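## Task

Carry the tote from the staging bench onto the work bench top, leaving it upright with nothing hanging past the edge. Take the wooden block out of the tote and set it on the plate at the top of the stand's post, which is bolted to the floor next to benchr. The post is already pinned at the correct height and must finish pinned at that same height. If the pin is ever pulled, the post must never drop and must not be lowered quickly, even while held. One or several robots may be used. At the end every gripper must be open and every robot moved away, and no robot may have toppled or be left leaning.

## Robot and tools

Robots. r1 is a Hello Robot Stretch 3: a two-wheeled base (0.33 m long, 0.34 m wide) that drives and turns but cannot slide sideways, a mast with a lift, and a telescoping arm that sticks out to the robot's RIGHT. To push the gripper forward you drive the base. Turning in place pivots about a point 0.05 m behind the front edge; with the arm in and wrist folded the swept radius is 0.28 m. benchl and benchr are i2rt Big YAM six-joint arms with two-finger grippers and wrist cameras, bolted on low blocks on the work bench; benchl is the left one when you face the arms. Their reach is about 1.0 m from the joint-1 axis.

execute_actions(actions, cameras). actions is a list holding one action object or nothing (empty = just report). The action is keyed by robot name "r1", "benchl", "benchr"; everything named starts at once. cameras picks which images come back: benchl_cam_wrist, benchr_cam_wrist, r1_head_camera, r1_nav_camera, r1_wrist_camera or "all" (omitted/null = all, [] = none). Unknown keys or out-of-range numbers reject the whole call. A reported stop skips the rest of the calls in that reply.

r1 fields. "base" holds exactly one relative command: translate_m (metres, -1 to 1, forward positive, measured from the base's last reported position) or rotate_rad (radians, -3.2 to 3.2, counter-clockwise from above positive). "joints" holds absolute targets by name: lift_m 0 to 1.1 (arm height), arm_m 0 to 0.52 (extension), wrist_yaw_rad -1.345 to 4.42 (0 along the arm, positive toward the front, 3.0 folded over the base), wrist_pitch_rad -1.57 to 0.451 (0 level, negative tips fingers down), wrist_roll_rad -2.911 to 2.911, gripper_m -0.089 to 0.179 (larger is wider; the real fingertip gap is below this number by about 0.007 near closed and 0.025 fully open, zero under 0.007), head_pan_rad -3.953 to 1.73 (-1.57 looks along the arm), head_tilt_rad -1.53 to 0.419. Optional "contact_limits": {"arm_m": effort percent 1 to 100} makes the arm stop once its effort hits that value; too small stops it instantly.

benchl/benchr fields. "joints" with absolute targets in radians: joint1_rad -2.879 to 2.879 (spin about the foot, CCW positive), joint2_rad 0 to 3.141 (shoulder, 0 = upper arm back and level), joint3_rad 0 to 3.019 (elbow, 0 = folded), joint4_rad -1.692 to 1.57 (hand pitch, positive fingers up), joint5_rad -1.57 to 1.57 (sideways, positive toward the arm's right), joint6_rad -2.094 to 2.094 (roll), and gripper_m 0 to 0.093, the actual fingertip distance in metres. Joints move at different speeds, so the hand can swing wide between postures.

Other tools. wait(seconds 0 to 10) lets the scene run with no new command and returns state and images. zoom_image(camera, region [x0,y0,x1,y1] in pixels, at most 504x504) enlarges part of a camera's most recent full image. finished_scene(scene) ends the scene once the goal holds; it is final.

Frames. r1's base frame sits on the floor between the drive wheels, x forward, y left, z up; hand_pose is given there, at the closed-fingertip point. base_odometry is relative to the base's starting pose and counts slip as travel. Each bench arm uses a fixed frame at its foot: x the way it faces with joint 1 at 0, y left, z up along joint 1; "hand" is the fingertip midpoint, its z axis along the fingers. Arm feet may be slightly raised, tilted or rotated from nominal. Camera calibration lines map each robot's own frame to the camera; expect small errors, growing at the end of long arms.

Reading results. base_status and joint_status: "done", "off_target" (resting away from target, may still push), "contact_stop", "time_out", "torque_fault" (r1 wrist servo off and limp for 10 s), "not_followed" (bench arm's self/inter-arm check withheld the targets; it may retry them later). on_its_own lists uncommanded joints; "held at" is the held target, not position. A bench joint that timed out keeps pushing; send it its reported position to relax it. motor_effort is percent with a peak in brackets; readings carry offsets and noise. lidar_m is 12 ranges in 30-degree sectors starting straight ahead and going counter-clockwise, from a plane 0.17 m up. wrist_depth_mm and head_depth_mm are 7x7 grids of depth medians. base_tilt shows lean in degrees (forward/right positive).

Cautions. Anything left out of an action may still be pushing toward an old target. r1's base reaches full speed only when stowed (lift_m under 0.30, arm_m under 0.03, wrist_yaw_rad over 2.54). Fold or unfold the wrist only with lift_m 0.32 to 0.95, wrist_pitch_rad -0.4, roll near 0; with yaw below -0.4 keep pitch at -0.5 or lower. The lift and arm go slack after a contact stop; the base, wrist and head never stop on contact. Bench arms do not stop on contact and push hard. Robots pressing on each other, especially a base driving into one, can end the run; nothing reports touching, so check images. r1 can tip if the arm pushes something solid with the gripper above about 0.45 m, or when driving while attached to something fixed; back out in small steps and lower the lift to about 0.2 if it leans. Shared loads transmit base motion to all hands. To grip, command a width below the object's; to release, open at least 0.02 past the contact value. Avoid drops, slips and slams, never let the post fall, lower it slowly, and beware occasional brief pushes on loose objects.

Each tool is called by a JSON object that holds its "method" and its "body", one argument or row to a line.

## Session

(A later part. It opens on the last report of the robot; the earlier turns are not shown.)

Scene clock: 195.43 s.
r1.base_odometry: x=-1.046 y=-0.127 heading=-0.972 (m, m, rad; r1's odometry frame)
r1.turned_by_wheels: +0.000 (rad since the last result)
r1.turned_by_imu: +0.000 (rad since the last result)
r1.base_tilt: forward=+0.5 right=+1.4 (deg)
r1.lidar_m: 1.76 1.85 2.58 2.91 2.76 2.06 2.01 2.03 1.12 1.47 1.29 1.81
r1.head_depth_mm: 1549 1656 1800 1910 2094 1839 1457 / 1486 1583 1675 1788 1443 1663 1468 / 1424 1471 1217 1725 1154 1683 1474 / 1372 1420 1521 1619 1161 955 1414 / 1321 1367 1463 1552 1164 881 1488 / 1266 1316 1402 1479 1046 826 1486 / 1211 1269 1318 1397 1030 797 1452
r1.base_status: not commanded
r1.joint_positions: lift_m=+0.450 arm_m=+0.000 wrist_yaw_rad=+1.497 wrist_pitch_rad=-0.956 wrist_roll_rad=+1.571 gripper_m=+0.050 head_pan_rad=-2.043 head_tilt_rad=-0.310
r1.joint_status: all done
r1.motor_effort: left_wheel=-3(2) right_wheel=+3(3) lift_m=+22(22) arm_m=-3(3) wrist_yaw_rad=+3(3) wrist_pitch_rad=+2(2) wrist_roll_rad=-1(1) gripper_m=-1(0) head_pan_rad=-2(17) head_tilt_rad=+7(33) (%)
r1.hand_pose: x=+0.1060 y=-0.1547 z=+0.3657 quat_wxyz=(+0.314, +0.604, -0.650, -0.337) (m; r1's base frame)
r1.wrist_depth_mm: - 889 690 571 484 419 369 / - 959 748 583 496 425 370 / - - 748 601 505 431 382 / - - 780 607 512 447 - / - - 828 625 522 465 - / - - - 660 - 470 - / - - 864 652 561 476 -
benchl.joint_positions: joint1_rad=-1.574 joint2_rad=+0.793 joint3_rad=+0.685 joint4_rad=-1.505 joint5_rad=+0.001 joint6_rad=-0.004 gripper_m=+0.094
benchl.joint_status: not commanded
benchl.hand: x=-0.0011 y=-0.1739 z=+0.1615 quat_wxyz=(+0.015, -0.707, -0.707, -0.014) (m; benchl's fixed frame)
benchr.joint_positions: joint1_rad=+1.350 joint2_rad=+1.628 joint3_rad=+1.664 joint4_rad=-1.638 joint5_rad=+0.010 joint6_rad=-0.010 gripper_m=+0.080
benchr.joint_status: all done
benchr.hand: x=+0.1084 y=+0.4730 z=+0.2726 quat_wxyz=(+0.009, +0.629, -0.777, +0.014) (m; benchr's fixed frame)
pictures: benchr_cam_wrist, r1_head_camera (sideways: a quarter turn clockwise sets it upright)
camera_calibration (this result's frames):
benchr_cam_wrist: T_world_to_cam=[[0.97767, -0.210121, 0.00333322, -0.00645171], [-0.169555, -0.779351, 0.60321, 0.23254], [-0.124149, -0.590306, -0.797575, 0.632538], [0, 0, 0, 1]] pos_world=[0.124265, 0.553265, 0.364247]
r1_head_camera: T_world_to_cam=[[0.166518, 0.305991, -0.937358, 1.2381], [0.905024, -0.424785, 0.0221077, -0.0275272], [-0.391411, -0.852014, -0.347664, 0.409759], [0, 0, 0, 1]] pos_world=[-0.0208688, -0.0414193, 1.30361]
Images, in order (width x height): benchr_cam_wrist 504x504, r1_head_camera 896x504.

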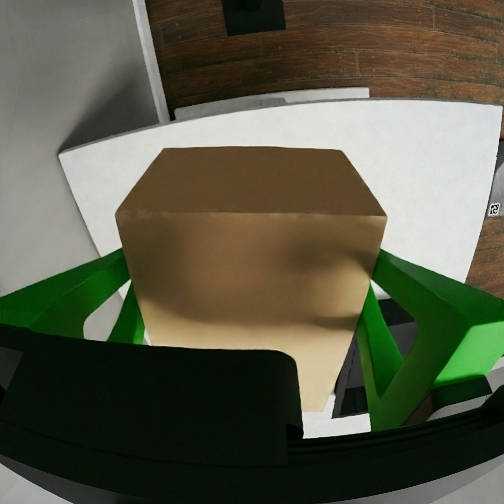

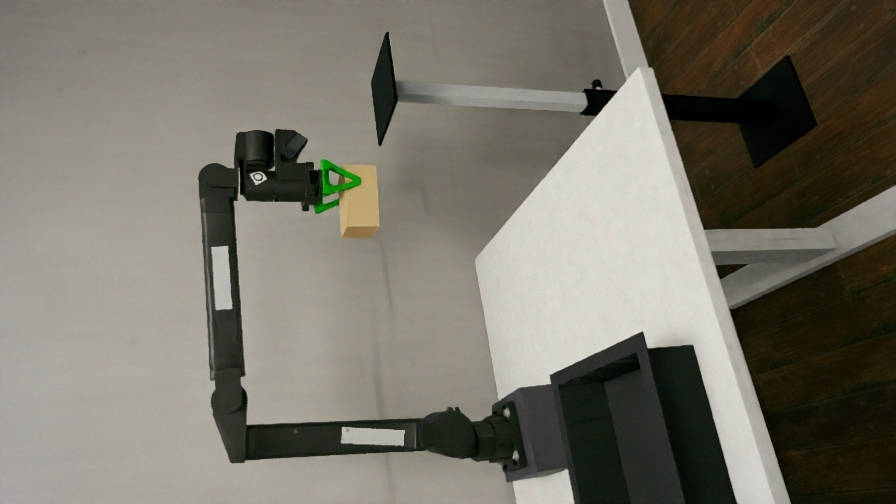

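{"method": "execute_actions", "body": {
  "actions": [
    {"benchr":{"joints":{"joint3_rad":2.25,"joint4_rad":-1.69}}}
  ],
  "cameras": []
}}

{"method": "execute_actions", "body": {
  "actions": [
    {"benchr":{"joints":{"joint2_rad":1.95}}}
  ],
  "cameras": ["r1_head_camera","benchr_cam_wrist"]
}}

Scene clock: 199.13 s.
r1.base_odometry: x=-1.046 y=-0.127 heading=-0.972 (m, m, rad; r1's odometry frame)
r1.turned_by_wheels: +0.000 (rad since the last result)
r1.turned_by_imu: +0.000 (rad since the last result)
r1.base_tilt: forward=+0.7 right=+1.3 (deg)
r1.lidar_m: 1.76 1.84 2.59 2.91 2.75 2.06 2.00 2.03 1.12 1.47 1.30 1.81
r1.head_depth_mm: 1556 1652 1790 1923 2061 1861 1463 / 1487 1590 1665 1803 1425 1658 1451 / 1401 1136 1615 1728 1144 1666 1471 / 1345 1442 1528 1620 1149 960 1409 / 1314 1366 1469 1541 1166 884 1485 / 1260 1312 1399 1473 1058 818 1492 / 1221 1266 1306 1392 1024 792 1448
r1.base_status: not commanded
r1.joint_positions: lift_m=+0.450 arm_m=+0.000 wrist_yaw_rad=+1.497 wrist_pitch_rad=-0.956 wrist_roll_rad=+1.571 gripper_m=+0.050 head_pan_rad=-2.043 head_tilt_rad=-0.310
r1.joint_status: not commanded
r1.motor_effort: left_wheel=-3(2) right_wheel=+4(3) lift_m=+22(22) arm_m=-3(3) wrist_yaw_rad=+3(3) wrist_pitch_rad=+2(2) wrist_roll_rad=-1(1) gripper_m=+0(0) head_pan_rad=-2(2) head_tilt_rad=+6(6) (%)
r1.hand_pose: x=+0.1060 y=-0.1547 z=+0.3657 quat_wxyz=(+0.314, +0.604, -0.650, -0.337) (m; r1's base frame)
r1.wrist_depth_mm: - 920 706 575 483 421 369 / - 948 739 579 493 424 371 / - 996 748 612 497 436 379 / - - 774 644 513 452 - / - - 832 643 521 467 - / - - - 650 - 467 - / - - 823 671 572 472 -
benchl.joint_positions: joint1_rad=-1.574 joint2_rad=+0.793 joint3_rad=+0.685 joint4_rad=-1.505 joint5_rad=+0.001 joint6_rad=-0.004 gripper_m=+0.094
benchl.joint_status: not commanded
benchl.hand: x=-0.0011 y=-0.1739 z=+0.1615 quat_wxyz=(+0.015, -0.707, -0.707, -0.014) (m; benchl's fixed frame)
benchr.joint_positions: joint1_rad=+1.350 joint2_rad=+1.618 joint3_rad=+2.187 joint4_rad=-1.686 joint5_rad=+0.010 joint6_rad=-0.010 gripper_m=+0.080
benchr.joint_status: all done
benchr.hand: x=+0.1198 y=+0.5238 z=+0.4900 quat_wxyz=(-0.179, +0.612, -0.758, -0.136) (m; benchr's fixed frame)
pictures: none
No camera images: the call's "cameras" was empty. Leave "cameras" out to get every camera's image.

Scene clock: 200.57 s.
r1.base_odometry: x=-1.046 y=-0.127 heading=-0.972 (m, m, rad; r1's odometry frame)
r1.turned_by_wheels: +0.000 (rad since the last result)
r1.turned_by_imu: +0.000 (rad since the last result)
r1.base_tilt: forward=+0.6 right=+1.3 (deg)
r1.lidar_m: 1.76 1.85 2.58 2.90 2.75 2.07 2.00 2.02 1.12 1.47 1.30 1.81
r1.head_depth_mm: 1566 1650 1784 1907 2071 1854 1460 / 1488 1531 1248 1810 1453 1652 1466 / 1433 1488 1619 1719 1149 1676 1477 / 1359 1430 1538 1606 1160 954 1416 / 1305 1373 1460 1557 1166 878 1485 / 1259 1325 1355 1473 1050 818 1482 / 1217 1279 1338 1393 1030 797 1454
r1.base_status: not commanded
r1.joint_positions: lift_m=+0.450 arm_m=+0.000 wrist_yaw_rad=+1.497 wrist_pitch_rad=-0.956 wrist_roll_rad=+1.571 gripper_m=+0.050 head_pan_rad=-2.043 head_tilt_rad=-0.310
r1.joint_status: not commanded
r1.motor_effort: left_wheel=-3(2) right_wheel=+3(4) lift_m=+21(22) arm_m=-3(3) wrist_yaw_rad=+3(3) wrist_pitch_rad=+2(2) wrist_roll_rad=-1(1) gripper_m=+0(1) head_pan_rad=-2(2) head_tilt_rad=+6(7) (%)
r1.hand_pose: x=+0.1060 y=-0.1547 z=+0.3657 quat_wxyz=(+0.314, +0.604, -0.650, -0.337) (m; r1's base frame)
r1.wrist_depth_mm: - 905 700 582 488 420 374 / - 962 751 584 488 429 380 / - - 754 617 507 432 380 / - - 769 615 528 451 - / - - 842 634 507 462 - / - - - 665 - 477 - / - - 893 671 564 468 -
benchl.joint_positions: joint1_rad=-1.574 joint2_rad=+0.793 joint3_rad=+0.685 joint4_rad=-1.505 joint5_rad=+0.001 joint6_rad=-0.004 gripper_m=+0.094
benchl.joint_status: not commanded
benchl.hand: x=-0.0011 y=-0.1739 z=+0.1615 quat_wxyz=(+0.015, -0.707, -0.707, -0.014) (m; benchl's fixed frame)
benchr.joint_positions: joint1_rad=+1.350 joint2_rad=+2.001 joint3_rad=+2.212 joint4_rad=-1.688 joint5_rad=+0.010 joint6_rad=-0.010 gripper_m=+0.080
benchr.joint_status: all done
benchr.hand: x=+0.1418 y=+0.6220 z=+0.2812 quat_wxyz=(-0.039, +0.628, -0.777, -0.025) (m; benchr's fixed frame)
pictures: benchr_cam_wrist, r1_head_camera (sideways: a quarter turn clockwise sets it upright)
camera_calibration (this result's frames):
benchr_cam_wrist: T_world_to_cam=[[0.977564, -0.210594, 0.0044324, -0.0078607], [-0.184631, -0.846534, 0.499291, 0.422242], [-0.101396, -0.488907, -0.866423, 0.68457], [0, 0, 0, 1]] pos_world=[0.155055, 0.690478, 0.38234]
r1_head_camera: T_world_to_cam=[[0.166518, 0.305982, -0.937362, 1.2381], [0.90502, -0.424794, 0.0221074, -0.0275268], [-0.391421, -0.852012, -0.347656, 0.409749], [0, 0, 0, 1]] pos_world=[-0.0208692, -0.041419, 1.30361]
Images, in order (width x height): benchr_cam_wrist 504x504, r1_head_camera 896x504.

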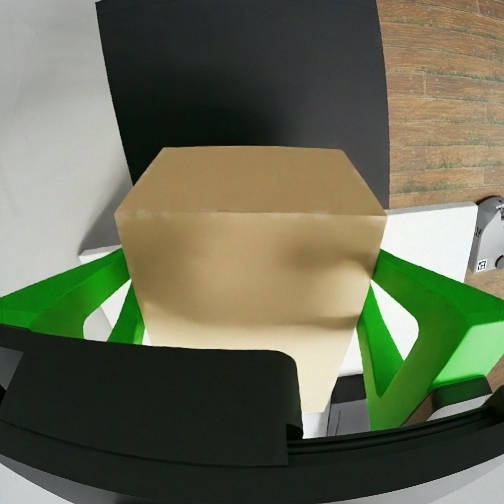

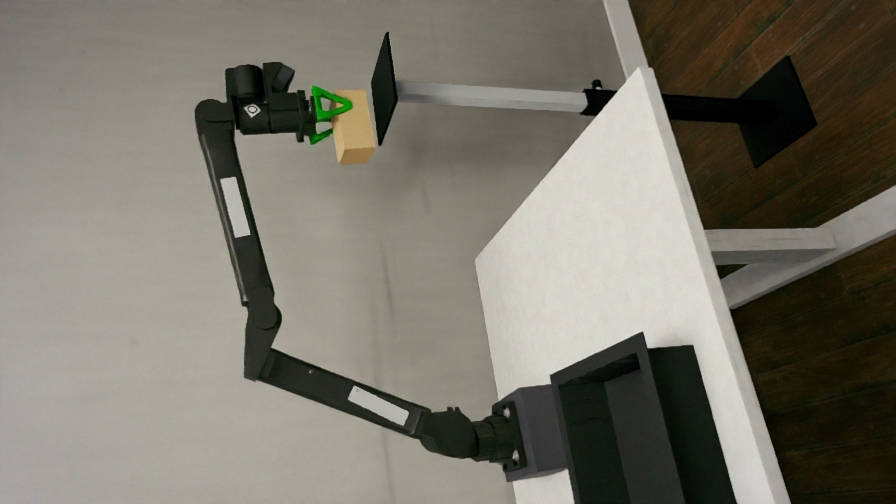

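{"method": "execute_actions", "body": {
  "actions": [
    {"benchr":{"joints":{"joint3_rad":2.5}}}
  ],
  "cameras": []
}}

{"method": "execute_actions", "body": {
  "actions": [
    {"benchr":{"joints":{"joint2_rad":2.1}}}
  ],
  "cameras": ["r1_head_camera","benchr_cam_wrist"]
}}

Scene clock: 203.37 s.
r1.base_odometry: x=-1.046 y=-0.127 heading=-0.972 (m, m, rad; r1's odometry frame)
r1.turned_by_wheels: +0.000 (rad since the last result)
r1.turned_by_imu: +0.000 (rad since the last result)
r1.base_tilt: forward=+0.6 right=+1.3 (deg)
r1.lidar_m: 1.76 1.84 2.58 2.91 2.75 2.06 2.01 2.02 1.12 1.47 1.30 1.82
r1.head_depth_mm: 1564 1669 1787 1904 2095 1860 1461 / 1488 1173 1621 1810 1443 1662 1476 / 1427 1494 1607 1724 1146 1673 1469 / 1361 1411 1534 1614 1150 955 1413 / 1311 1364 1469 1532 1163 881 1477 / 1269 1331 1345 1476 1050 822 1482 / 1220 1271 1351 1397 1021 798 1458
r1.base_status: not commanded
r1.joint_positions: lift_m=+0.450 arm_m=+0.000 wrist_yaw_rad=+1.497 wrist_pitch_rad=-0.956 wrist_roll_rad=+1.571 gripper_m=+0.050 head_pan_rad=-2.043 head_tilt_rad=-0.310
r1.joint_status: not commanded
r1.motor_effort: left_wheel=-2(2) right_wheel=+3(3) lift_m=+22(22) arm_m=-3(3) wrist_yaw_rad=+3(4) wrist_pitch_rad=+2(2) wrist_roll_rad=-1(1) gripper_m=-1(1) head_pan_rad=-2(2) head_tilt_rad=+6(6) (%)
r1.hand_pose: x=+0.1060 y=-0.1547 z=+0.3657 quat_wxyz=(+0.314, +0.604, -0.650, -0.337) (m; r1's base frame)
r1.wrist_depth_mm: - 919 696 583 489 417 371 / - 951 743 607 494 423 377 / - - 752 615 504 434 381 / - - 788 628 520 449 - / - - 823 636 517 466 - / - - - 655 - 471 - / - - 852 659 559 468 -
benchl.joint_positions: joint1_rad=-1.574 joint2_rad=+0.793 joint3_rad=+0.685 joint4_rad=-1.505 joint5_rad=+0.001 joint6_rad=-0.004 gripper_m=+0.094
benchl.joint_status: not commanded
benchl.hand: x=-0.0011 y=-0.1739 z=+0.1615 quat_wxyz=(+0.015, -0.707, -0.707, -0.014) (m; benchl's fixed frame)
benchr.joint_positions: joint1_rad=+1.350 joint2_rad=+1.978 joint3_rad=+2.435 joint4_rad=-1.689 joint5_rad=+0.010 joint6_rad=-0.010 gripper_m=+0.080
benchr.joint_status: all done
benchr.hand: x=+0.1463 y=+0.6422 z=+0.3878 quat_wxyz=(-0.135, +0.619, -0.767, -0.101) (m; benchr's fixed frame)
pictures: none
No camera images: the call's "cameras" was empty. Leave "cameras" out to get every camera's image.

Scene clock: 204.70 s.
r1.base_odometry: x=-1.046 y=-0.127 heading=-0.972 (m, m, rad; r1's odometry frame)
r1.turned_by_wheels: +0.000 (rad since the last result)
r1.turned_by_imu: +0.000 (rad since the last result)
r1.base_tilt: forward=+0.7 right=+1.4 (deg)
r1.lidar_m: 1.76 1.85 2.59 2.91 2.75 2.07 2.01 2.03 1.12 1.47 1.30 1.81
r1.head_depth_mm: 1558 1651 1786 1914 2056 1863 1460 / 1493 1549 1301 1788 1444 1656 1469 / 1427 1494 1628 1728 1150 1661 1471 / 1365 1455 1540 1614 1158 950 1410 / 1312 1391 1464 1549 1163 884 1474 / 1262 1327 1380 1476 1049 822 1489 / 1214 1276 1345 1394 1023 796 1450
r1.base_status: not commanded
r1.joint_positions: lift_m=+0.450 arm_m=+0.000 wrist_yaw_rad=+1.497 wrist_pitch_rad=-0.956 wrist_roll_rad=+1.571 gripper_m=+0.050 head_pan_rad=-2.043 head_tilt_rad=-0.310
r1.joint_status: not commanded
r1.motor_effort: left_wheel=-2(2) right_wheel=+3(3) lift_m=+22(21) arm_m=-3(4) wrist_yaw_rad=+3(3) wrist_pitch_rad=+2(2) wrist_roll_rad=-1(1) gripper_m=-1(0) head_pan_rad=-2(2) head_tilt_rad=+6(7) (%)
r1.hand_pose: x=+0.1060 y=-0.1547 z=+0.3657 quat_wxyz=(+0.314, +0.604, -0.650, -0.337) (m; r1's base frame)
r1.wrist_depth_mm: - 946 726 584 490 419 370 / - - 728 603 495 426 376 / - - 751 621 505 438 380 / - - 772 613 510 451 - / - - 784 630 515 466 - / - - - 658 - 468 - / - - 867 668 573 478 -
benchl.joint_positions: joint1_rad=-1.574 joint2_rad=+0.793 joint3_rad=+0.685 joint4_rad=-1.505 joint5_rad=+0.001 joint6_rad=-0.004 gripper_m=+0.094
benchl.joint_status: not commanded
benchl.hand: x=-0.0011 y=-0.1739 z=+0.1615 quat_wxyz=(+0.015, -0.707, -0.707, -0.014) (m; benchl's fixed frame)
benchr.joint_positions: joint1_rad=+1.350 joint2_rad=+2.138 joint3_rad=+2.442 joint4_rad=-1.689 joint5_rad=+0.010 joint6_rad=-0.010 gripper_m=+0.080
benchr.joint_status: all done
benchr.hand: x=+0.1537 y=+0.6752 z=+0.2859 quat_wxyz=(-0.076, +0.626, -0.774, -0.054) (m; benchr's fixed frame)
pictures: benchr_cam_wrist, r1_head_camera (sideways: a quarter turn clockwise sets it upright)
camera_calibration (this result's frames):
benchr_cam_wrist: T_world_to_cam=[[0.977466, -0.21103, 0.00520552, -0.00825963], [-0.193936, -0.888, 0.416946, 0.520127], [-0.0833658, -0.40856, -0.908916, 0.67098], [0, 0, 0, 1]] pos_world=[0.164881, 0.734266, 0.393042]
r1_head_camera: T_world_to_cam=[[0.166517, 0.30598, -0.937362, 1.2381], [0.905019, -0.424795, 0.0221073, -0.0275267], [-0.391423, -0.852012, -0.347654, 0.409746], [0, 0, 0, 1]] pos_world=[-0.0208693, -0.041419, 1.30361]
Images, in order (width x height): benchr_cam_wrist 504x504, r1_head_camera 896x504.

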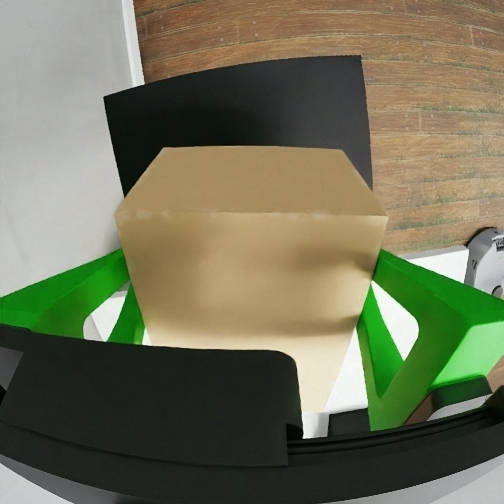

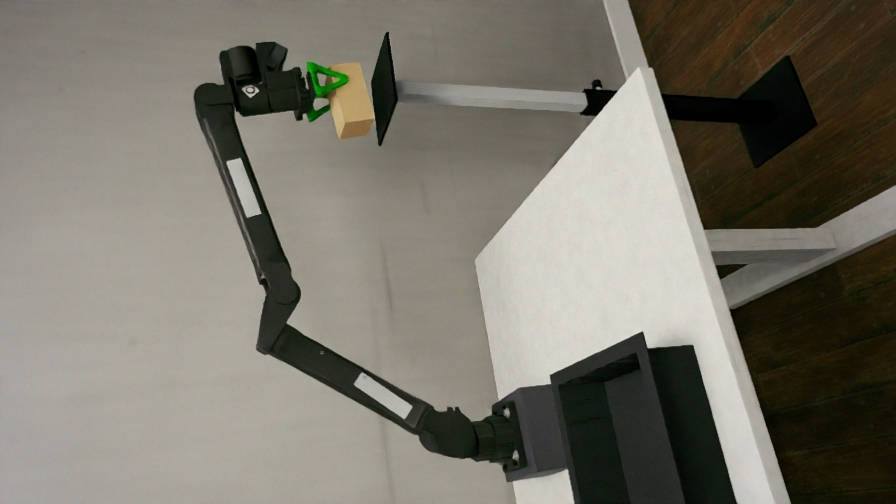

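{"method": "execute_actions", "body": {
  "actions": [
    {"benchr":{"joints":{"joint2_rad":2.165}}}
  ],
  "cameras": ["r1_head_camera","benchr_cam_wrist"]
}}

Scene clock: 208.73 s.
r1.base_odometry: x=-1.046 y=-0.127 heading=-0.972 (m, m, rad; r1's odometry frame)
r1.turned_by_wheels: +0.000 (rad since the last result)
r1.turned_by_imu: +0.000 (rad since the last result)
r1.base_tilt: forward=+0.7 right=+1.4 (deg)
r1.lidar_m: 1.76 1.84 2.58 2.91 2.76 2.06 2.00 2.03 1.12 1.47 1.29 1.81
r1.head_depth_mm: 1561 1659 1771 1912 2080 1858 1447 / 1484 1557 1261 1796 1449 1641 1474 / 1422 1497 1600 1722 1149 1686 1463 / 1366 1446 1531 1624 1153 953 1409 / 1308 1383 1468 1551 1159 880 1478 / 1258 1332 1372 1476 1049 819 1498 / 1219 1277 1346 1394 1026 794 1447
r1.base_status: not commanded
r1.joint_positions: lift_m=+0.450 arm_m=+0.000 wrist_yaw_rad=+1.497 wrist_pitch_rad=-0.956 wrist_roll_rad=+1.571 gripper_m=+0.050 head_pan_rad=-2.043 head_tilt_rad=-0.310
r1.joint_status: not commanded
r1.motor_effort: left_wheel=-2(2) right_wheel=+3(3) lift_m=+21(21) arm_m=-3(3) wrist_yaw_rad=+3(3) wrist_pitch_rad=+1(2) wrist_roll_rad=-1(1) gripper_m=-1(0) head_pan_rad=-2(2) head_tilt_rad=+7(7) (%)
r1.hand_pose: x=+0.1060 y=-0.1547 z=+0.3657 quat_wxyz=(+0.314, +0.604, -0.650, -0.337) (m; r1's base frame)
r1.wrist_depth_mm: - 918 710 574 489 420 369 / - 947 735 579 494 421 372 / - 963 765 605 507 428 382 / - - 802 614 513 451 - / - - 814 649 505 458 - / - - - 660 - 477 - / - - 860 671 560 476 -
benchl.joint_positions: joint1_rad=-1.574 joint2_rad=+0.793 joint3_rad=+0.685 joint4_rad=-1.505 joint5_rad=+0.001 joint6_rad=-0.004 gripper_m=+0.094
benchl.joint_status: not commanded
benchl.hand: x=-0.0011 y=-0.1739 z=+0.1615 quat_wxyz=(+0.015, -0.707, -0.707, -0.014) (m; benchl's fixed frame)
benchr.joint_positions: joint1_rad=+1.350 joint2_rad=+2.166 joint3_rad=+2.442 joint4_rad=-1.689 joint5_rad=+0.010 joint6_rad=-0.010 gripper_m=+0.080
benchr.joint_status: all done
benchr.hand: x=+0.1546 y=+0.6792 z=+0.2672 quat_wxyz=(-0.065, +0.627, -0.775, -0.045) (m; benchr's fixed frame)
pictures: benchr_cam_wrist, r1_head_camera (sideways: a quarter turn clockwise sets it upright)
camera_calibration (this result's frames):
benchr_cam_wrist: T_world_to_cam=[[0.977497, -0.210892, 0.00497767, -0.00823299], [-0.191316, -0.876329, 0.442093, 0.516582], [-0.0888717, -0.433097, -0.896956, 0.669969], [0, 0, 0, 1]] pos_world=[0.16642, 0.741121, 0.372596]
r1_head_camera: T_world_to_cam=[[0.166517, 0.305978, -0.937363, 1.2381], [0.905019, -0.424797, 0.0221073, -0.0275266], [-0.391425, -0.852012, -0.347652, 0.409744], [0, 0, 0, 1]] pos_world=[-0.0208694, -0.0414189, 1.30361]
Images, in order (width x height): benchr_cam_wrist 504x504, r1_head_camera 896x504.

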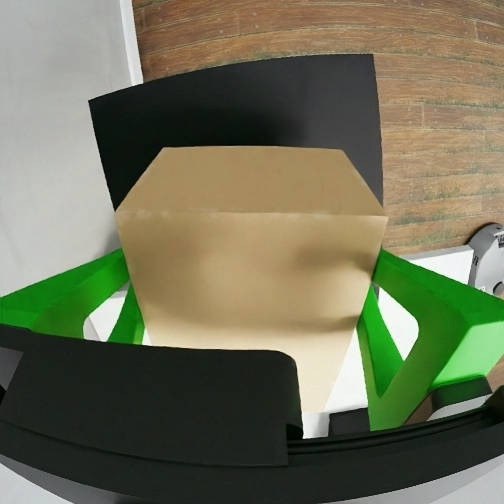

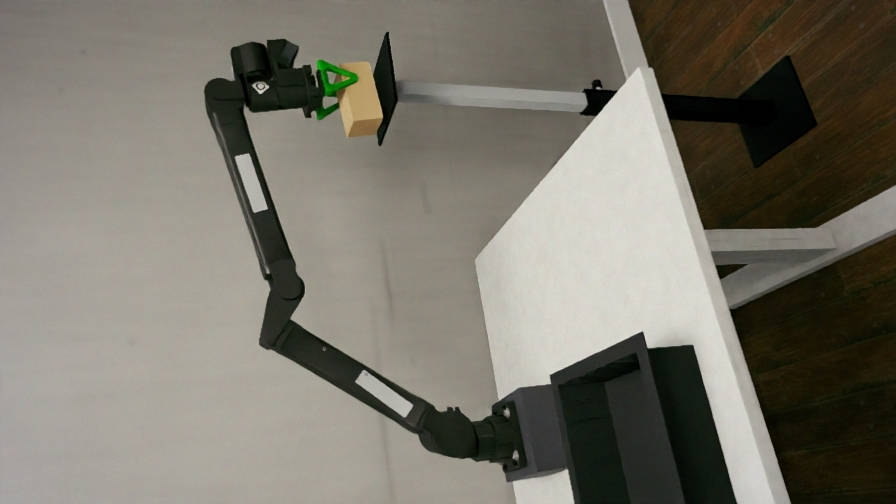

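{"method": "zoom_image", "body": {
  "camera": "r1_head_camera",
  "region": [290,0,470,170]
}}

Region (290, 0, 470, 170) of r1_head_camera's 896x504 image, scaled by 2.800, with more detail than that image has.

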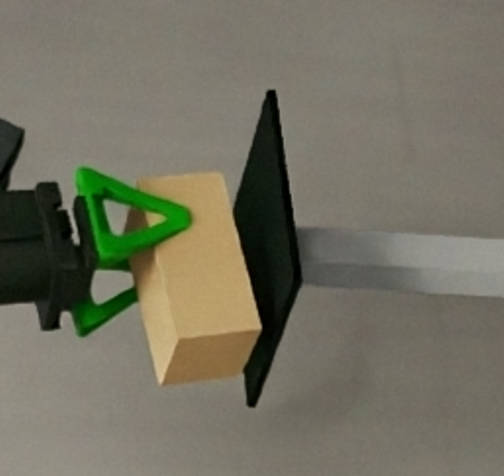

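{"method": "execute_actions", "body": {
  "actions": [
    {"benchr":{"joints":{"joint3_rad":2.56}}}
  ],
  "cameras": ["r1_head_camera","benchr_cam_wrist"]
}}

{"method": "zoom_image", "body": {
  "camera": "r1_head_camera",
  "region": [290,0,470,170]
}}

Scene clock: 211.33 s.
r1.base_odometry: x=-1.046 y=-0.127 heading=-0.972 (m, m, rad; r1's odometry frame)
r1.turned_by_wheels: +0.000 (rad since the last result)
r1.turned_by_imu: +0.000 (rad since the last result)
r1.base_tilt: forward=+0.6 right=+1.4 (deg)
r1.lidar_m: 1.76 1.84 2.59 2.91 2.76 2.07 2.01 2.02 1.12 1.47 1.30 1.81
r1.head_depth_mm: 1558 1647 1768 1933 2090 1855 1466 / 1495 1536 1275 1778 1446 1665 1464 / 1435 1484 1597 1705 1146 1678 1483 / 1369 1441 1532 1615 1151 949 1404 / 1310 1374 1461 1542 1164 880 1490 / 1267 1334 1382 1470 1053 821 1496 / 1217 1276 1350 1402 1030 796 1449
r1.base_status: not commanded
r1.joint_positions: lift_m=+0.450 arm_m=+0.000 wrist_yaw_rad=+1.497 wrist_pitch_rad=-0.956 wrist_roll_rad=+1.571 gripper_m=+0.050 head_pan_rad=-2.043 head_tilt_rad=-0.310
r1.joint_status: not commanded
r1.motor_effort: left_wheel=-2(2) right_wheel=+3(4) lift_m=+21(21) arm_m=-3(3) wrist_yaw_rad=+3(3) wrist_pitch_rad=+2(2) wrist_roll_rad=-1(1) gripper_m=-1(0) head_pan_rad=-1(2) head_tilt_rad=+6(7) (%)
r1.hand_pose: x=+0.1060 y=-0.1547 z=+0.3657 quat_wxyz=(+0.314, +0.604, -0.650, -0.337) (m; r1's base frame)
r1.wrist_depth_mm: - 927 722 566 488 421 367 / - 964 737 584 493 425 379 / - 999 744 617 513 432 371 / - - 765 632 514 462 - / - - 806 639 502 467 - / - - - 647 - 475 - / - - 877 681 569 470 -
benchl.joint_positions: joint1_rad=-1.574 joint2_rad=+0.793 joint3_rad=+0.685 joint4_rad=-1.505 joint5_rad=+0.001 joint6_rad=-0.004 gripper_m=+0.094
benchl.joint_status: not commanded
benchl.hand: x=-0.0011 y=-0.1739 z=+0.1615 quat_wxyz=(+0.015, -0.707, -0.707, -0.014) (m; benchl's fixed frame)
benchr.joint_positions: joint1_rad=+1.350 joint2_rad=+2.169 joint3_rad=+2.480 joint4_rad=-1.689 joint5_rad=+0.010 joint6_rad=-0.010 gripper_m=+0.080
benchr.joint_status: all done
benchr.hand: x=+0.1558 y=+0.6843 z=+0.2809 quat_wxyz=(-0.079, +0.626, -0.774, -0.056) (m; benchr's fixed frame)
pictures: benchr_cam_wrist, r1_head_camera (sideways: a quarter turn clockwise sets it upright)
camera_calibration (this result's frames):
benchr_cam_wrist: T_world_to_cam=[[0.977457, -0.211067, 0.00526417, -0.00829889], [-0.194592, -0.890926, 0.410348, 0.534643], [-0.081921, -0.402122, -0.911914, 0.666513], [0, 0, 0, 1]] pos_world=[0.16675, 0.742595, 0.388456]
r1_head_camera: T_world_to_cam=[[0.166517, 0.305977, -0.937363, 1.2381], [0.905018, -0.424798, 0.0221072, -0.0275266], [-0.391426, -0.852012, -0.347651, 0.409742], [0, 0, 0, 1]] pos_world=[-0.0208695, -0.0414189, 1.30361]
Images, in order (width x height): benchr_cam_wrist 504x504, r1_head_camera 896x504.

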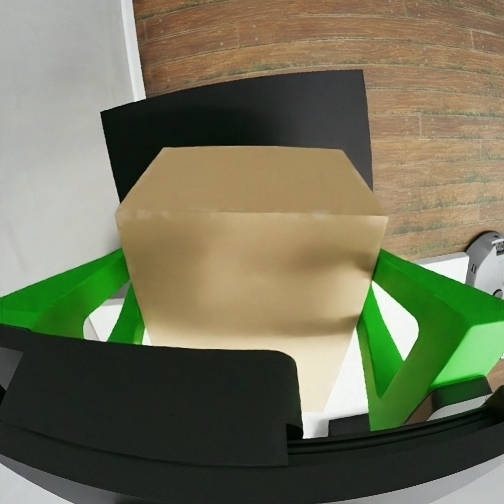

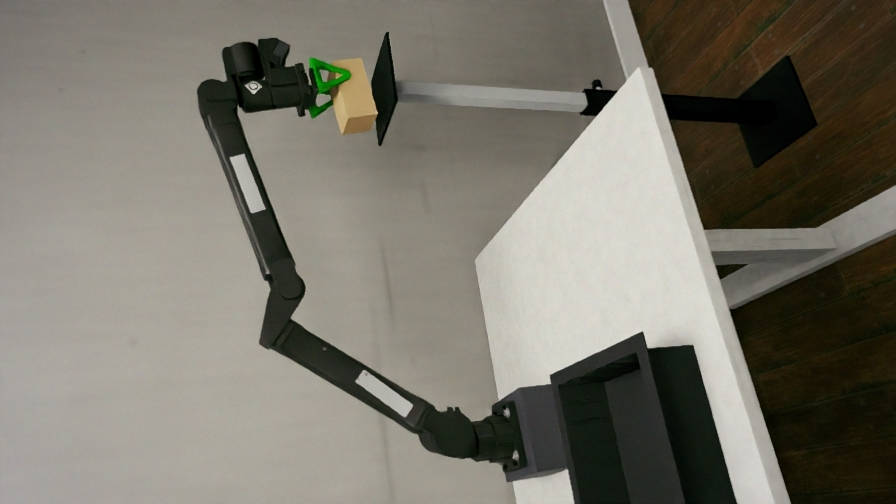

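Region (290, 0, 470, 170) of r1_head_camera's 896x504 image, scaled by 2.800, with more detail than that image has.

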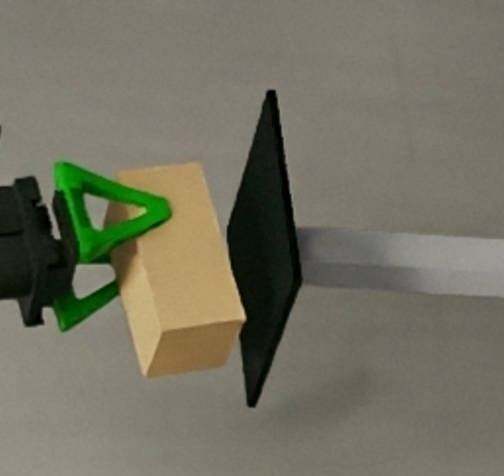

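{"method": "execute_actions", "body": {
  "actions": [
    {"benchr":{"joints":{"joint2_rad":2.225,"joint1_rad":1.335}}}
  ],
  "cameras": ["r1_head_camera","benchr_cam_wrist"]
}}

{"method": "zoom_image", "body": {
  "camera": "r1_head_camera",
  "region": [290,0,470,170]
}}

Scene clock: 212.70 s.
r1.base_odometry: x=-1.046 y=-0.127 heading=-0.972 (m, m, rad; r1's odometry frame)
r1.turned_by_wheels: +0.000 (rad since the last result)
r1.turned_by_imu: +0.000 (rad since the last result)
r1.base_tilt: forward=+0.6 right=+1.3 (deg)
r1.lidar_m: 1.76 1.85 2.59 2.90 2.76 2.06 2.01 2.03 1.12 1.47 1.30 1.82
r1.head_depth_mm: 1561 1661 1773 1896 2065 1854 1466 / 1493 1566 1614 1805 1433 1651 1473 / 1429 1509 1607 1715 1146 1684 1474 / 1362 1452 1521 1624 1152 959 1412 / 1311 1389 1456 1530 1155 886 1484 / 1270 1329 1386 1475 1050 822 1495 / 1216 1272 1349 1403 1028 797 1449
r1.base_status: not commanded
r1.joint_positions: lift_m=+0.450 arm_m=+0.000 wrist_yaw_rad=+1.497 wrist_pitch_rad=-0.956 wrist_roll_rad=+1.571 gripper_m=+0.050 head_pan_rad=-2.043 head_tilt_rad=-0.310
r1.joint_status: not commanded
r1.motor_effort: left_wheel=-2(2) right_wheel=+4(4) lift_m=+22(21) arm_m=-3(3) wrist_yaw_rad=+3(4) wrist_pitch_rad=+2(2) wrist_roll_rad=-1(1) gripper_m=+0(1) head_pan_rad=-2(2) head_tilt_rad=+6(6) (%)
r1.hand_pose: x=+0.1060 y=-0.1547 z=+0.3657 quat_wxyz=(+0.314, +0.604, -0.650, -0.337) (m; r1's base frame)
r1.wrist_depth_mm: - 919 689 576 488 421 364 / - 977 718 594 491 434 371 / - - 749 611 510 434 383 / - - 786 627 521 449 - / - - 814 642 508 477 - / - - - 637 - 468 - / - - 855 676 568 474 -
benchl.joint_positions: joint1_rad=-1.574 joint2_rad=+0.793 joint3_rad=+0.685 joint4_rad=-1.505 joint5_rad=+0.001 joint6_rad=-0.004 gripper_m=+0.094
benchl.joint_status: not commanded
benchl.hand: x=-0.0011 y=-0.1739 z=+0.1615 quat_wxyz=(+0.015, -0.707, -0.707, -0.014) (m; benchl's fixed frame)
benchr.joint_positions: joint1_rad=+1.346 joint2_rad=+2.219 joint3_rad=+2.491 joint4_rad=-1.689 joint5_rad=+0.010 joint6_rad=-0.004 gripper_m=+0.080
benchr.joint_status: all done
benchr.hand: x=+0.1602 y=+0.6920 z=+0.2513 quat_wxyz=(-0.063, +0.623, -0.778, -0.044) (m; benchr's fixed frame)
pictures: benchr_cam_wrist, r1_head_camera (sideways: a quarter turn clockwise sets it upright)
camera_calibration (this result's frames):
benchr_cam_wrist: T_world_to_cam=[[0.975395, -0.220435, 0.00363559, -0.00363349], [-0.199009, -0.873255, 0.444771, 0.534336], [-0.094868, -0.434551, -0.895637, 0.663387], [0, 0, 0, 1]] pos_world=[0.172816, 0.754085, 0.35651]
r1_head_camera: T_world_to_cam=[[0.166517, 0.305977, -0.937364, 1.2381], [0.905018, -0.424799, 0.0221072, -0.0275266], [-0.391427, -0.852012, -0.347651, 0.409742], [0, 0, 0, 1]] pos_world=[-0.0208695, -0.0414188, 1.30361]
Images, in order (width x height): benchr_cam_wrist 504x504, r1_head_camera 896x504.

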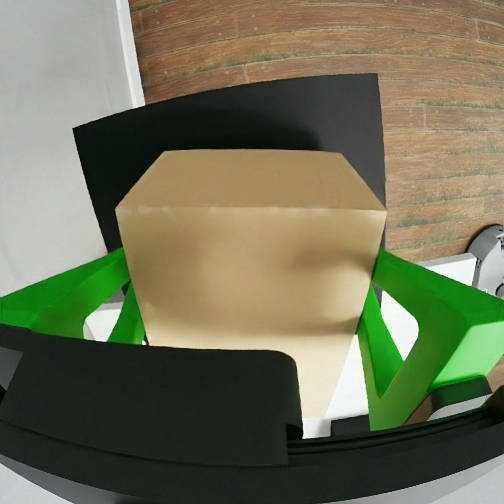

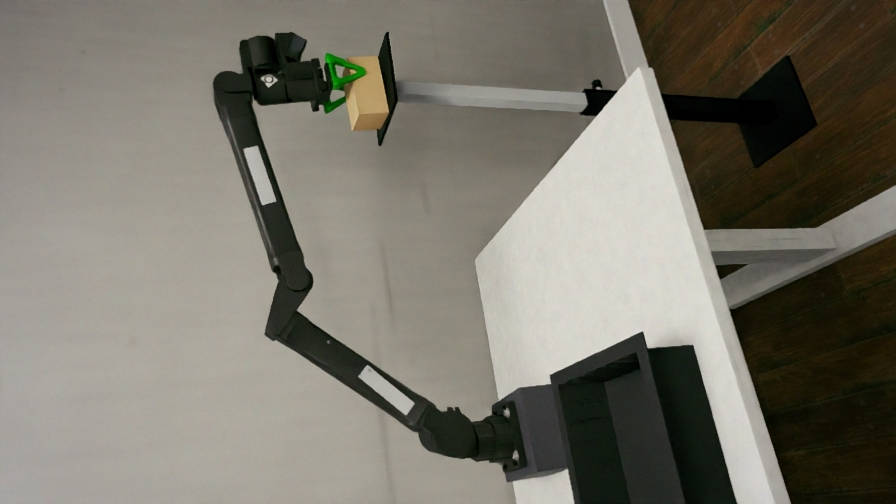

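Region (290, 0, 470, 170) of r1_head_camera's 896x504 image, scaled by 2.800, with more detail than that image has.

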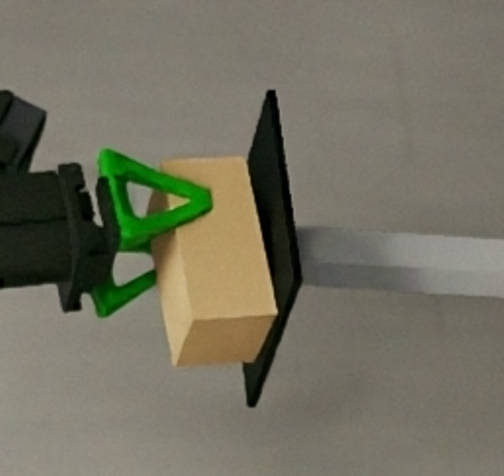

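{"method": "execute_actions", "body": {
  "actions": [
    {"benchr":{"joints":{"joint2_rad":2.24}}}
  ],
  "cameras": ["r1_head_camera"]
}}

{"method": "zoom_image", "body": {
  "camera": "r1_head_camera",
  "region": [290,0,470,170]
}}

Scene clock: 213.87 s.
r1.base_odometry: x=-1.046 y=-0.127 heading=-0.972 (m, m, rad; r1's odometry frame)
r1.turned_by_wheels: +0.000 (rad since the last result)
r1.turned_by_imu: +0.000 (rad since the last result)
r1.base_tilt: forward=+0.8 right=+1.4 (deg)
r1.lidar_m: 1.76 1.84 2.58 2.91 2.75 2.06 2.01 2.02 1.12 1.47 1.30 1.81
r1.head_depth_mm: 1549 1647 1774 1916 2084 1857 1475 / 1478 1551 1623 1785 1444 1651 1462 / 1434 1485 1598 1709 1148 1689 1473 / 1364 1451 1524 1624 1155 950 1417 / 1307 1389 1455 1552 1161 886 1483 / 1255 1329 1387 1470 1051 816 1487 / 1221 1273 1348 1404 1031 798 1454
r1.base_status: not commanded
r1.joint_positions: lift_m=+0.450 arm_m=+0.000 wrist_yaw_rad=+1.497 wrist_pitch_rad=-0.956 wrist_roll_rad=+1.571 gripper_m=+0.050 head_pan_rad=-2.043 head_tilt_rad=-0.310
r1.joint_status: not commanded
r1.motor_effort: left_wheel=-3(2) right_wheel=+3(3) lift_m=+22(22) arm_m=-3(3) wrist_yaw_rad=+3(3) wrist_pitch_rad=+2(2) wrist_roll_rad=-1(1) gripper_m=+0(0) head_pan_rad=-2(2) head_tilt_rad=+6(6) (%)
r1.hand_pose: x=+0.1060 y=-0.1547 z=+0.3657 quat_wxyz=(+0.314, +0.604, -0.650, -0.337) (m; r1's base frame)
r1.wrist_depth_mm: - 927 696 569 490 421 371 / - 951 727 584 493 424 373 / - 977 757 616 512 439 379 / - - 764 629 513 458 - / - - 819 640 513 470 - / - - - 642 - 473 - / - - 863 657 571 478 -
benchl.joint_positions: joint1_rad=-1.574 joint2_rad=+0.793 joint3_rad=+0.685 joint4_rad=-1.505 joint5_rad=+0.001 joint6_rad=-0.004 gripper_m=+0.094
benchl.joint_status: not commanded
benchl.hand: x=-0.0011 y=-0.1739 z=+0.1615 quat_wxyz=(+0.015, -0.707, -0.707, -0.014) (m; benchl's fixed frame)
benchr.joint_positions: joint1_rad=+1.346 joint2_rad=+2.219 joint3_rad=+2.491 joint4_rad=-1.689 joint5_rad=+0.010 joint6_rad=-0.004 gripper_m=+0.080
benchr.joint_status: all done
benchr.hand: x=+0.1602 y=+0.6920 z=+0.2513 quat_wxyz=(-0.063, +0.623, -0.778, -0.044) (m; benchr's fixed frame)
pictures: r1_head_camera (sideways: a quarter turn clockwise sets it upright)
camera_calibration (this result's frames):
r1_head_camera: T_world_to_cam=[[0.166517, 0.305976, -0.937364, 1.2381], [0.905018, -0.424799, 0.0221072, -0.0275266], [-0.391427, -0.852012, -0.34765, 0.409741], [0, 0, 0, 1]] pos_world=[-0.0208695, -0.0414188, 1.30361]
Images, in order (width x height): r1_head_camera 896x504.

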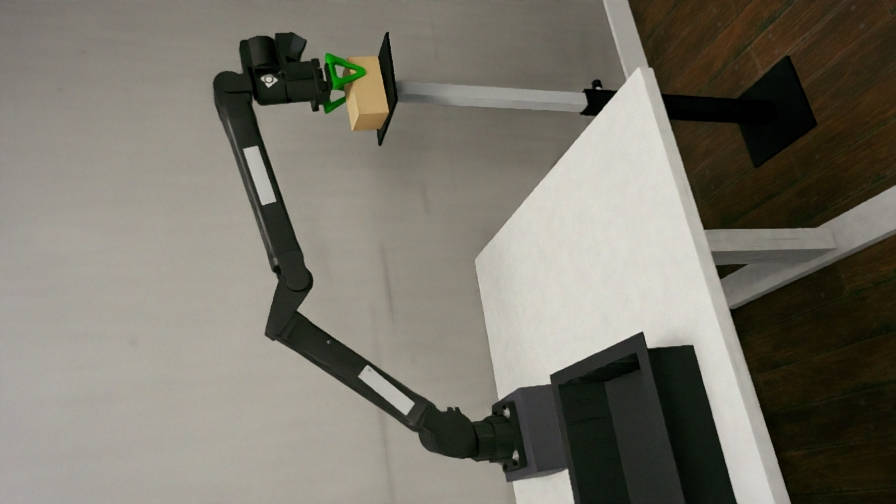

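Region (290, 0, 470, 170) of r1_head_camera's 896x504 image, scaled by 2.800, with more detail than that image has.

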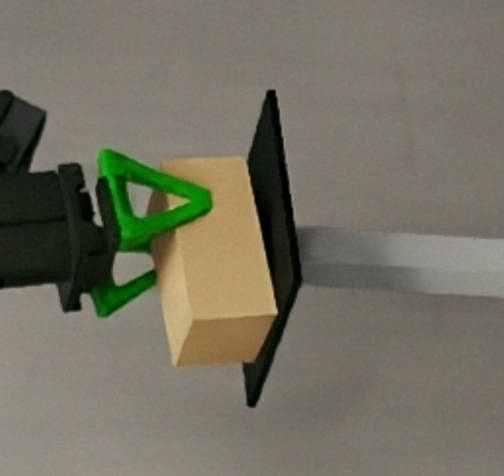

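{"method": "execute_actions", "body": {
  "actions": [
    {"benchr":{"joints":{"joint2_rad":2.27}}}
  ],
  "cameras": ["r1_head_camera"]
}}

{"method": "zoom_image", "body": {
  "camera": "r1_head_camera",
  "region": [290,0,470,170]
}}

Scene clock: 214.77 s.
r1.base_odometry: x=-1.046 y=-0.127 heading=-0.972 (m, m, rad; r1's odometry frame)
r1.turned_by_wheels: +0.000 (rad since the last result)
r1.turned_by_imu: +0.000 (rad since the last result)
r1.base_tilt: forward=+0.7 right=+1.2 (deg)
r1.lidar_m: 1.76 1.85 2.59 2.91 2.75 2.06 2.00 2.02 1.12 1.47 1.30 1.81
r1.head_depth_mm: 1558 1658 1769 1908 2073 1850 1463 / 1492 1548 1609 1792 1445 1659 1479 / 1425 1511 1621 1717 1143 1660 1480 / 1364 1440 1525 1625 1149 952 1411 / 1312 1383 1455 1546 1161 881 1474 / 1267 1334 1406 1482 1052 825 1495 / 1217 1274 1337 1402 1026 796 1444
r1.base_status: not commanded
r1.joint_positions: lift_m=+0.450 arm_m=+0.000 wrist_yaw_rad=+1.497 wrist_pitch_rad=-0.956 wrist_roll_rad=+1.571 gripper_m=+0.050 head_pan_rad=-2.043 head_tilt_rad=-0.310
r1.joint_status: not commanded
r1.motor_effort: left_wheel=-2(2) right_wheel=+4(3) lift_m=+21(22) arm_m=-3(3) wrist_yaw_rad=+3(3) wrist_pitch_rad=+2(2) wrist_roll_rad=-1(1) gripper_m=+0(1) head_pan_rad=-2(2) head_tilt_rad=+6(7) (%)
r1.hand_pose: x=+0.1060 y=-0.1547 z=+0.3657 quat_wxyz=(+0.314, +0.604, -0.650, -0.337) (m; r1's base frame)
r1.wrist_depth_mm: - 908 710 582 488 421 365 / - 989 717 594 489 425 374 / - 969 749 602 506 433 380 / - - 773 621 518 452 - / - - 828 619 519 462 - / - - - 665 - 474 - / - - 854 670 564 470 -
benchl.joint_positions: joint1_rad=-1.574 joint2_rad=+0.793 joint3_rad=+0.685 joint4_rad=-1.505 joint5_rad=+0.001 joint6_rad=-0.004 gripper_m=+0.094
benchl.joint_status: not commanded
benchl.hand: x=-0.0011 y=-0.1739 z=+0.1615 quat_wxyz=(+0.015, -0.707, -0.707, -0.014) (m; benchl's fixed frame)
benchr.joint_positions: joint1_rad=+1.346 joint2_rad=+2.225 joint3_rad=+2.498 joint4_rad=-1.693 joint5_rad=+0.010 joint6_rad=-0.004 gripper_m=+0.080
benchr.joint_status: all done
benchr.hand: x=+0.1604 y=+0.6928 z=+0.2494 quat_wxyz=(-0.062, +0.623, -0.779, -0.043) (m; benchr's fixed frame)
pictures: r1_head_camera (sideways: a quarter turn clockwise sets it upright)
camera_calibration (this result's frames):
r1_head_camera: T_world_to_cam=[[0.166517, 0.305976, -0.937364, 1.2381], [0.905018, -0.424799, 0.0221072, -0.0275265], [-0.391427, -0.852012, -0.34765, 0.409741], [0, 0, 0, 1]] pos_world=[-0.0208695, -0.0414188, 1.30361]
Images, in order (width x height): r1_head_camera 896x504.

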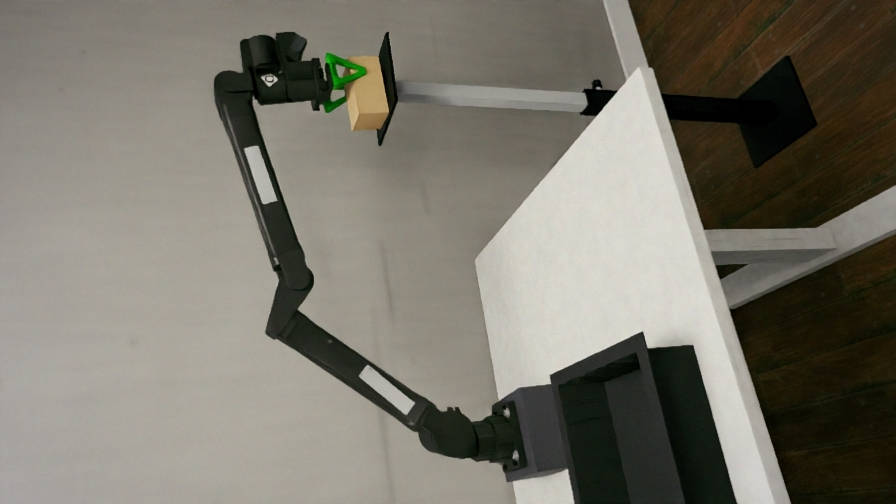

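Region (290, 0, 470, 170) of r1_head_camera's 896x504 image, scaled by 2.800, with more detail than that image has.

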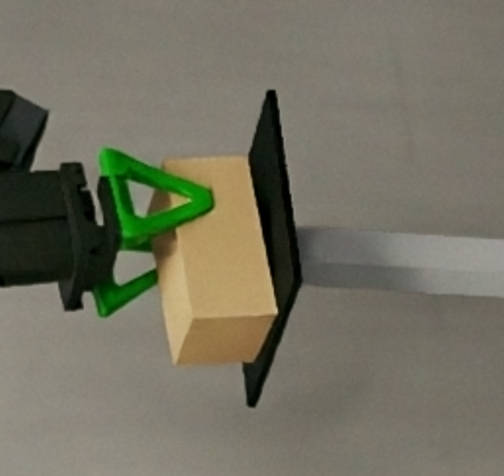

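Touching. Release, easing joint2.

{"method": "execute_actions", "body": {
  "actions": [
    {"benchr":{"joints":{"joint2_rad":2.225,"gripper_m":0.093}}}
  ],
  "cameras": ["r1_head_camera","benchr_cam_wrist"]
}}

{"method": "execute_actions", "body": {
  "actions": [
    {"benchr":{"joints":{"joint2_rad":1.9}}}
  ],
  "cameras": ["r1_head_camera","benchr_cam_wrist"]
}}

Scene clock: 215.90 s.
r1.base_odometry: x=-1.046 y=-0.127 heading=-0.972 (m, m, rad; r1's odometry frame)
r1.turned_by_wheels: +0.000 (rad since the last result)
r1.turned_by_imu: +0.000 (rad since the last result)
r1.base_tilt: forward=+0.7 right=+1.3 (deg)
r1.lidar_m: 1.76 1.84 2.58 2.89 2.76 2.06 2.01 2.03 1.12 1.47 1.30 1.81
r1.head_depth_mm: 1556 1651 1781 1912 2062 1840 1462 / 1487 1555 1615 1795 1443 1666 1475 / 1440 1502 1601 1721 1145 1674 1471 / 1367 1440 1540 1627 1148 953 1425 / 1309 1392 1466 1540 1155 883 1484 / 1260 1327 1396 1473 1045 824 1491 / 1220 1271 1350 1399 1029 792 1462
r1.base_status: not commanded
r1.joint_positions: lift_m=+0.450 arm_m=+0.000 wrist_yaw_rad=+1.497 wrist_pitch_rad=-0.956 wrist_roll_rad=+1.571 gripper_m=+0.050 head_pan_rad=-2.043 head_tilt_rad=-0.310
r1.joint_status: not commanded
r1.motor_effort: left_wheel=-3(2) right_wheel=+3(3) lift_m=+21(22) arm_m=-3(3) wrist_yaw_rad=+3(3) wrist_pitch_rad=+2(2) wrist_roll_rad=-1(1) gripper_m=-1(0) head_pan_rad=-2(1) head_tilt_rad=+6(6) (%)
r1.hand_pose: x=+0.1060 y=-0.1547 z=+0.3657 quat_wxyz=(+0.314, +0.604, -0.650, -0.337) (m; r1's base frame)
r1.wrist_depth_mm: - 925 710 576 486 418 371 / - 973 725 584 492 422 376 / - 970 761 600 504 436 386 / - - 788 615 514 452 - / - - 829 616 516 462 - / - - - 639 - 477 - / - - 849 673 571 472 -
benchl.joint_positions: joint1_rad=-1.574 joint2_rad=+0.793 joint3_rad=+0.685 joint4_rad=-1.505 joint5_rad=+0.001 joint6_rad=-0.004 gripper_m=+0.094
benchl.joint_status: not commanded
benchl.hand: x=-0.0011 y=-0.1739 z=+0.1615 quat_wxyz=(+0.015, -0.707, -0.707, -0.014) (m; benchl's fixed frame)
benchr.joint_positions: joint1_rad=+1.346 joint2_rad=+2.225 joint3_rad=+2.498 joint4_rad=-1.693 joint5_rad=+0.010 joint6_rad=-0.004 gripper_m=+0.093
benchr.joint_status: all done
benchr.hand: x=+0.1604 y=+0.6928 z=+0.2494 quat_wxyz=(-0.062, +0.623, -0.779, -0.043) (m; benchr's fixed frame)
pictures: benchr_cam_wrist, r1_head_camera (sideways: a quarter turn clockwise sets it upright)
camera_calibration (this result's frames):
benchr_cam_wrist: T_world_to_cam=[[0.975398, -0.220422, 0.00362769, -0.00363561], [-0.198668, -0.871761, 0.447843, 0.53402], [-0.0955522, -0.437546, -0.894105, 0.663914], [0, 0, 0, 1]] pos_world=[0.173077, 0.755229, 0.354465]
r1_head_camera: T_world_to_cam=[[0.166517, 0.305976, -0.937364, 1.2381], [0.905017, -0.4248, 0.0221072, -0.0275265], [-0.391428, -0.852012, -0.34765, 0.409741], [0, 0, 0, 1]] pos_world=[-0.0208695, -0.0414188, 1.30361]
Images, in order (width x height): benchr_cam_wrist 504x504, r1_head_camera 896x504.

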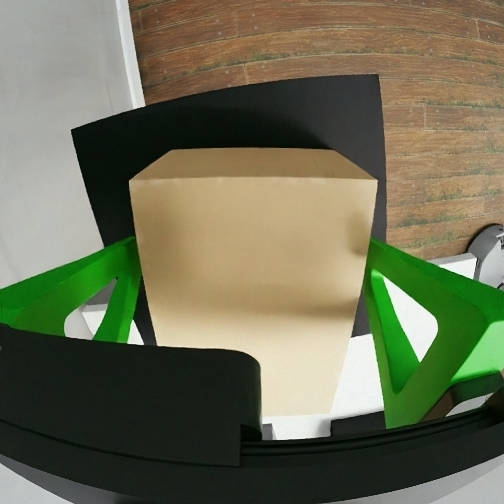

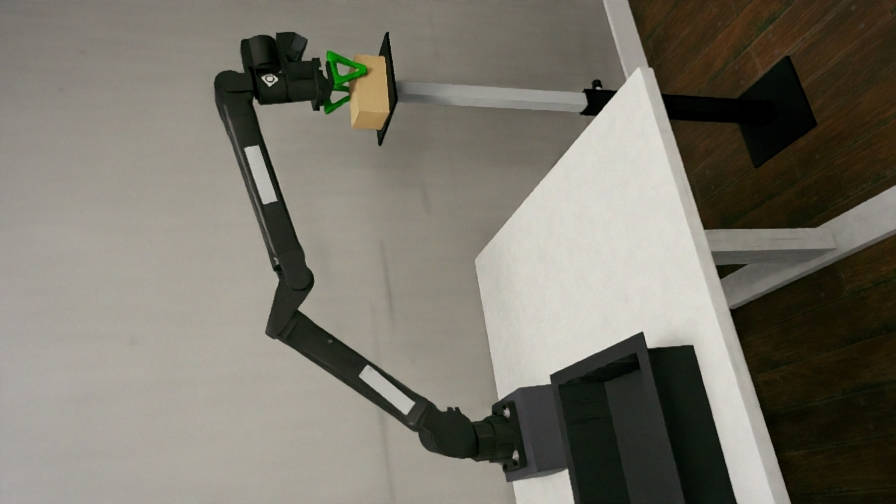

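Scene clock: 217.53 s.
r1.base_odometry: x=-1.046 y=-0.127 heading=-0.972 (m, m, rad; r1's odometry frame)
r1.turned_by_wheels: +0.000 (rad since the last result)
r1.turned_by_imu: +0.000 (rad since the last result)
r1.base_tilt: forward=+0.8 right=+1.4 (deg)
r1.lidar_m: 1.76 1.84 2.59 2.90 2.75 2.06 2.01 2.03 1.12 1.47 1.29 1.81
r1.head_depth_mm: 1563 1665 1807 1922 2055 1849 1474 / 1478 1569 1643 1800 1439 1658 1472 / 1402 1493 1608 1713 1148 1684 1473 / 1360 1408 1526 1622 1156 952 1411 / 1312 1360 1463 1540 1168 885 1469 / 1267 1311 1361 1469 1049 821 1483 / 1217 1276 1345 1402 1023 794 1454
r1.base_status: not commanded
r1.joint_positions: lift_m=+0.450 arm_m=+0.000 wrist_yaw_rad=+1.497 wrist_pitch_rad=-0.956 wrist_roll_rad=+1.571 gripper_m=+0.050 head_pan_rad=-2.043 head_tilt_rad=-0.310
r1.joint_status: not commanded
r1.motor_effort: left_wheel=-2(2) right_wheel=+3(3) lift_m=+22(22) arm_m=-4(3) wrist_yaw_rad=+3(4) wrist_pitch_rad=+2(2) wrist_roll_rad=-1(1) gripper_m=-1(0) head_pan_rad=-2(2) head_tilt_rad=+7(6) (%)
r1.hand_pose: x=+0.1060 y=-0.1547 z=+0.3657 quat_wxyz=(+0.314, +0.604, -0.650, -0.337) (m; r1's base frame)
r1.wrist_depth_mm: - 927 714 568 488 421 365 / - 955 739 584 498 422 372 / - - 779 614 505 436 383 / - - 789 639 518 461 - / - - 807 624 511 465 - / - - - 647 - 481 - / - - 892 664 570 470 -
benchl.joint_positions: joint1_rad=-1.574 joint2_rad=+0.793 joint3_rad=+0.685 joint4_rad=-1.505 joint5_rad=+0.001 joint6_rad=-0.004 gripper_m=+0.094
benchl.joint_status: not commanded
benchl.hand: x=-0.0011 y=-0.1739 z=+0.1615 quat_wxyz=(+0.015, -0.707, -0.707, -0.014) (m; benchl's fixed frame)
benchr.joint_positions: joint1_rad=+1.346 joint2_rad=+1.895 joint3_rad=+2.549 joint4_rad=-1.693 joint5_rad=+0.010 joint6_rad=-0.004 gripper_m=+0.093
benchr.joint_status: all done
benchr.hand: x=+0.1434 y=+0.6182 z=+0.4887 quat_wxyz=(-0.209, +0.602, -0.754, -0.160) (m; benchr's fixed frame)
pictures: benchr_cam_wrist, r1_head_camera (sideways: a quarter turn clockwise sets it upright)
camera_calibration (this result's frames):
benchr_cam_wrist: T_world_to_cam=[[0.97506, -0.221902, 0.00422656, -0.00365625], [-0.221489, -0.971675, 0.082401, 0.602137], [-0.0141781, -0.081282, -0.99659, 0.661747], [0, 0, 0, 1]] pos_world=[0.146314, 0.638059, 0.609889]
r1_head_camera: T_world_to_cam=[[0.166517, 0.305975, -0.937364, 1.2381], [0.905017, -0.4248, 0.0221072, -0.0275265], [-0.391428, -0.852012, -0.347649, 0.40974], [0, 0, 0, 1]] pos_world=[-0.0208695, -0.0414188, 1.30361]
Images, in order (width x height): benchr_cam_wrist 504x504, r1_head_camera 896x504.

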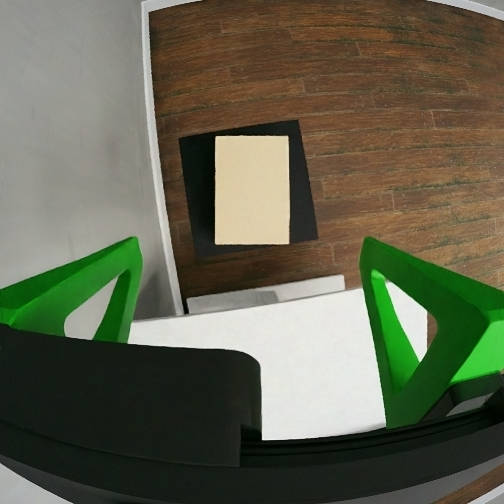

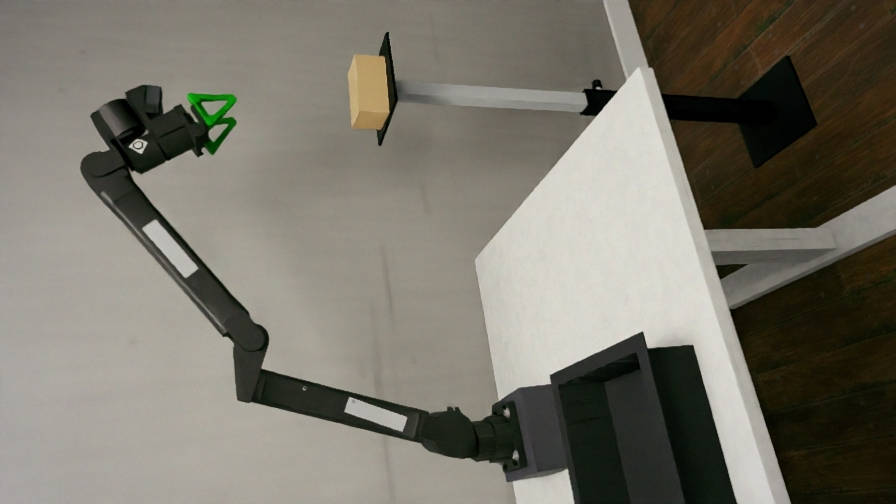

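Well placed and clear.

{"method": "finished_scene", "body": {
  "scene": 1
}}

The scene is finished: the task was done.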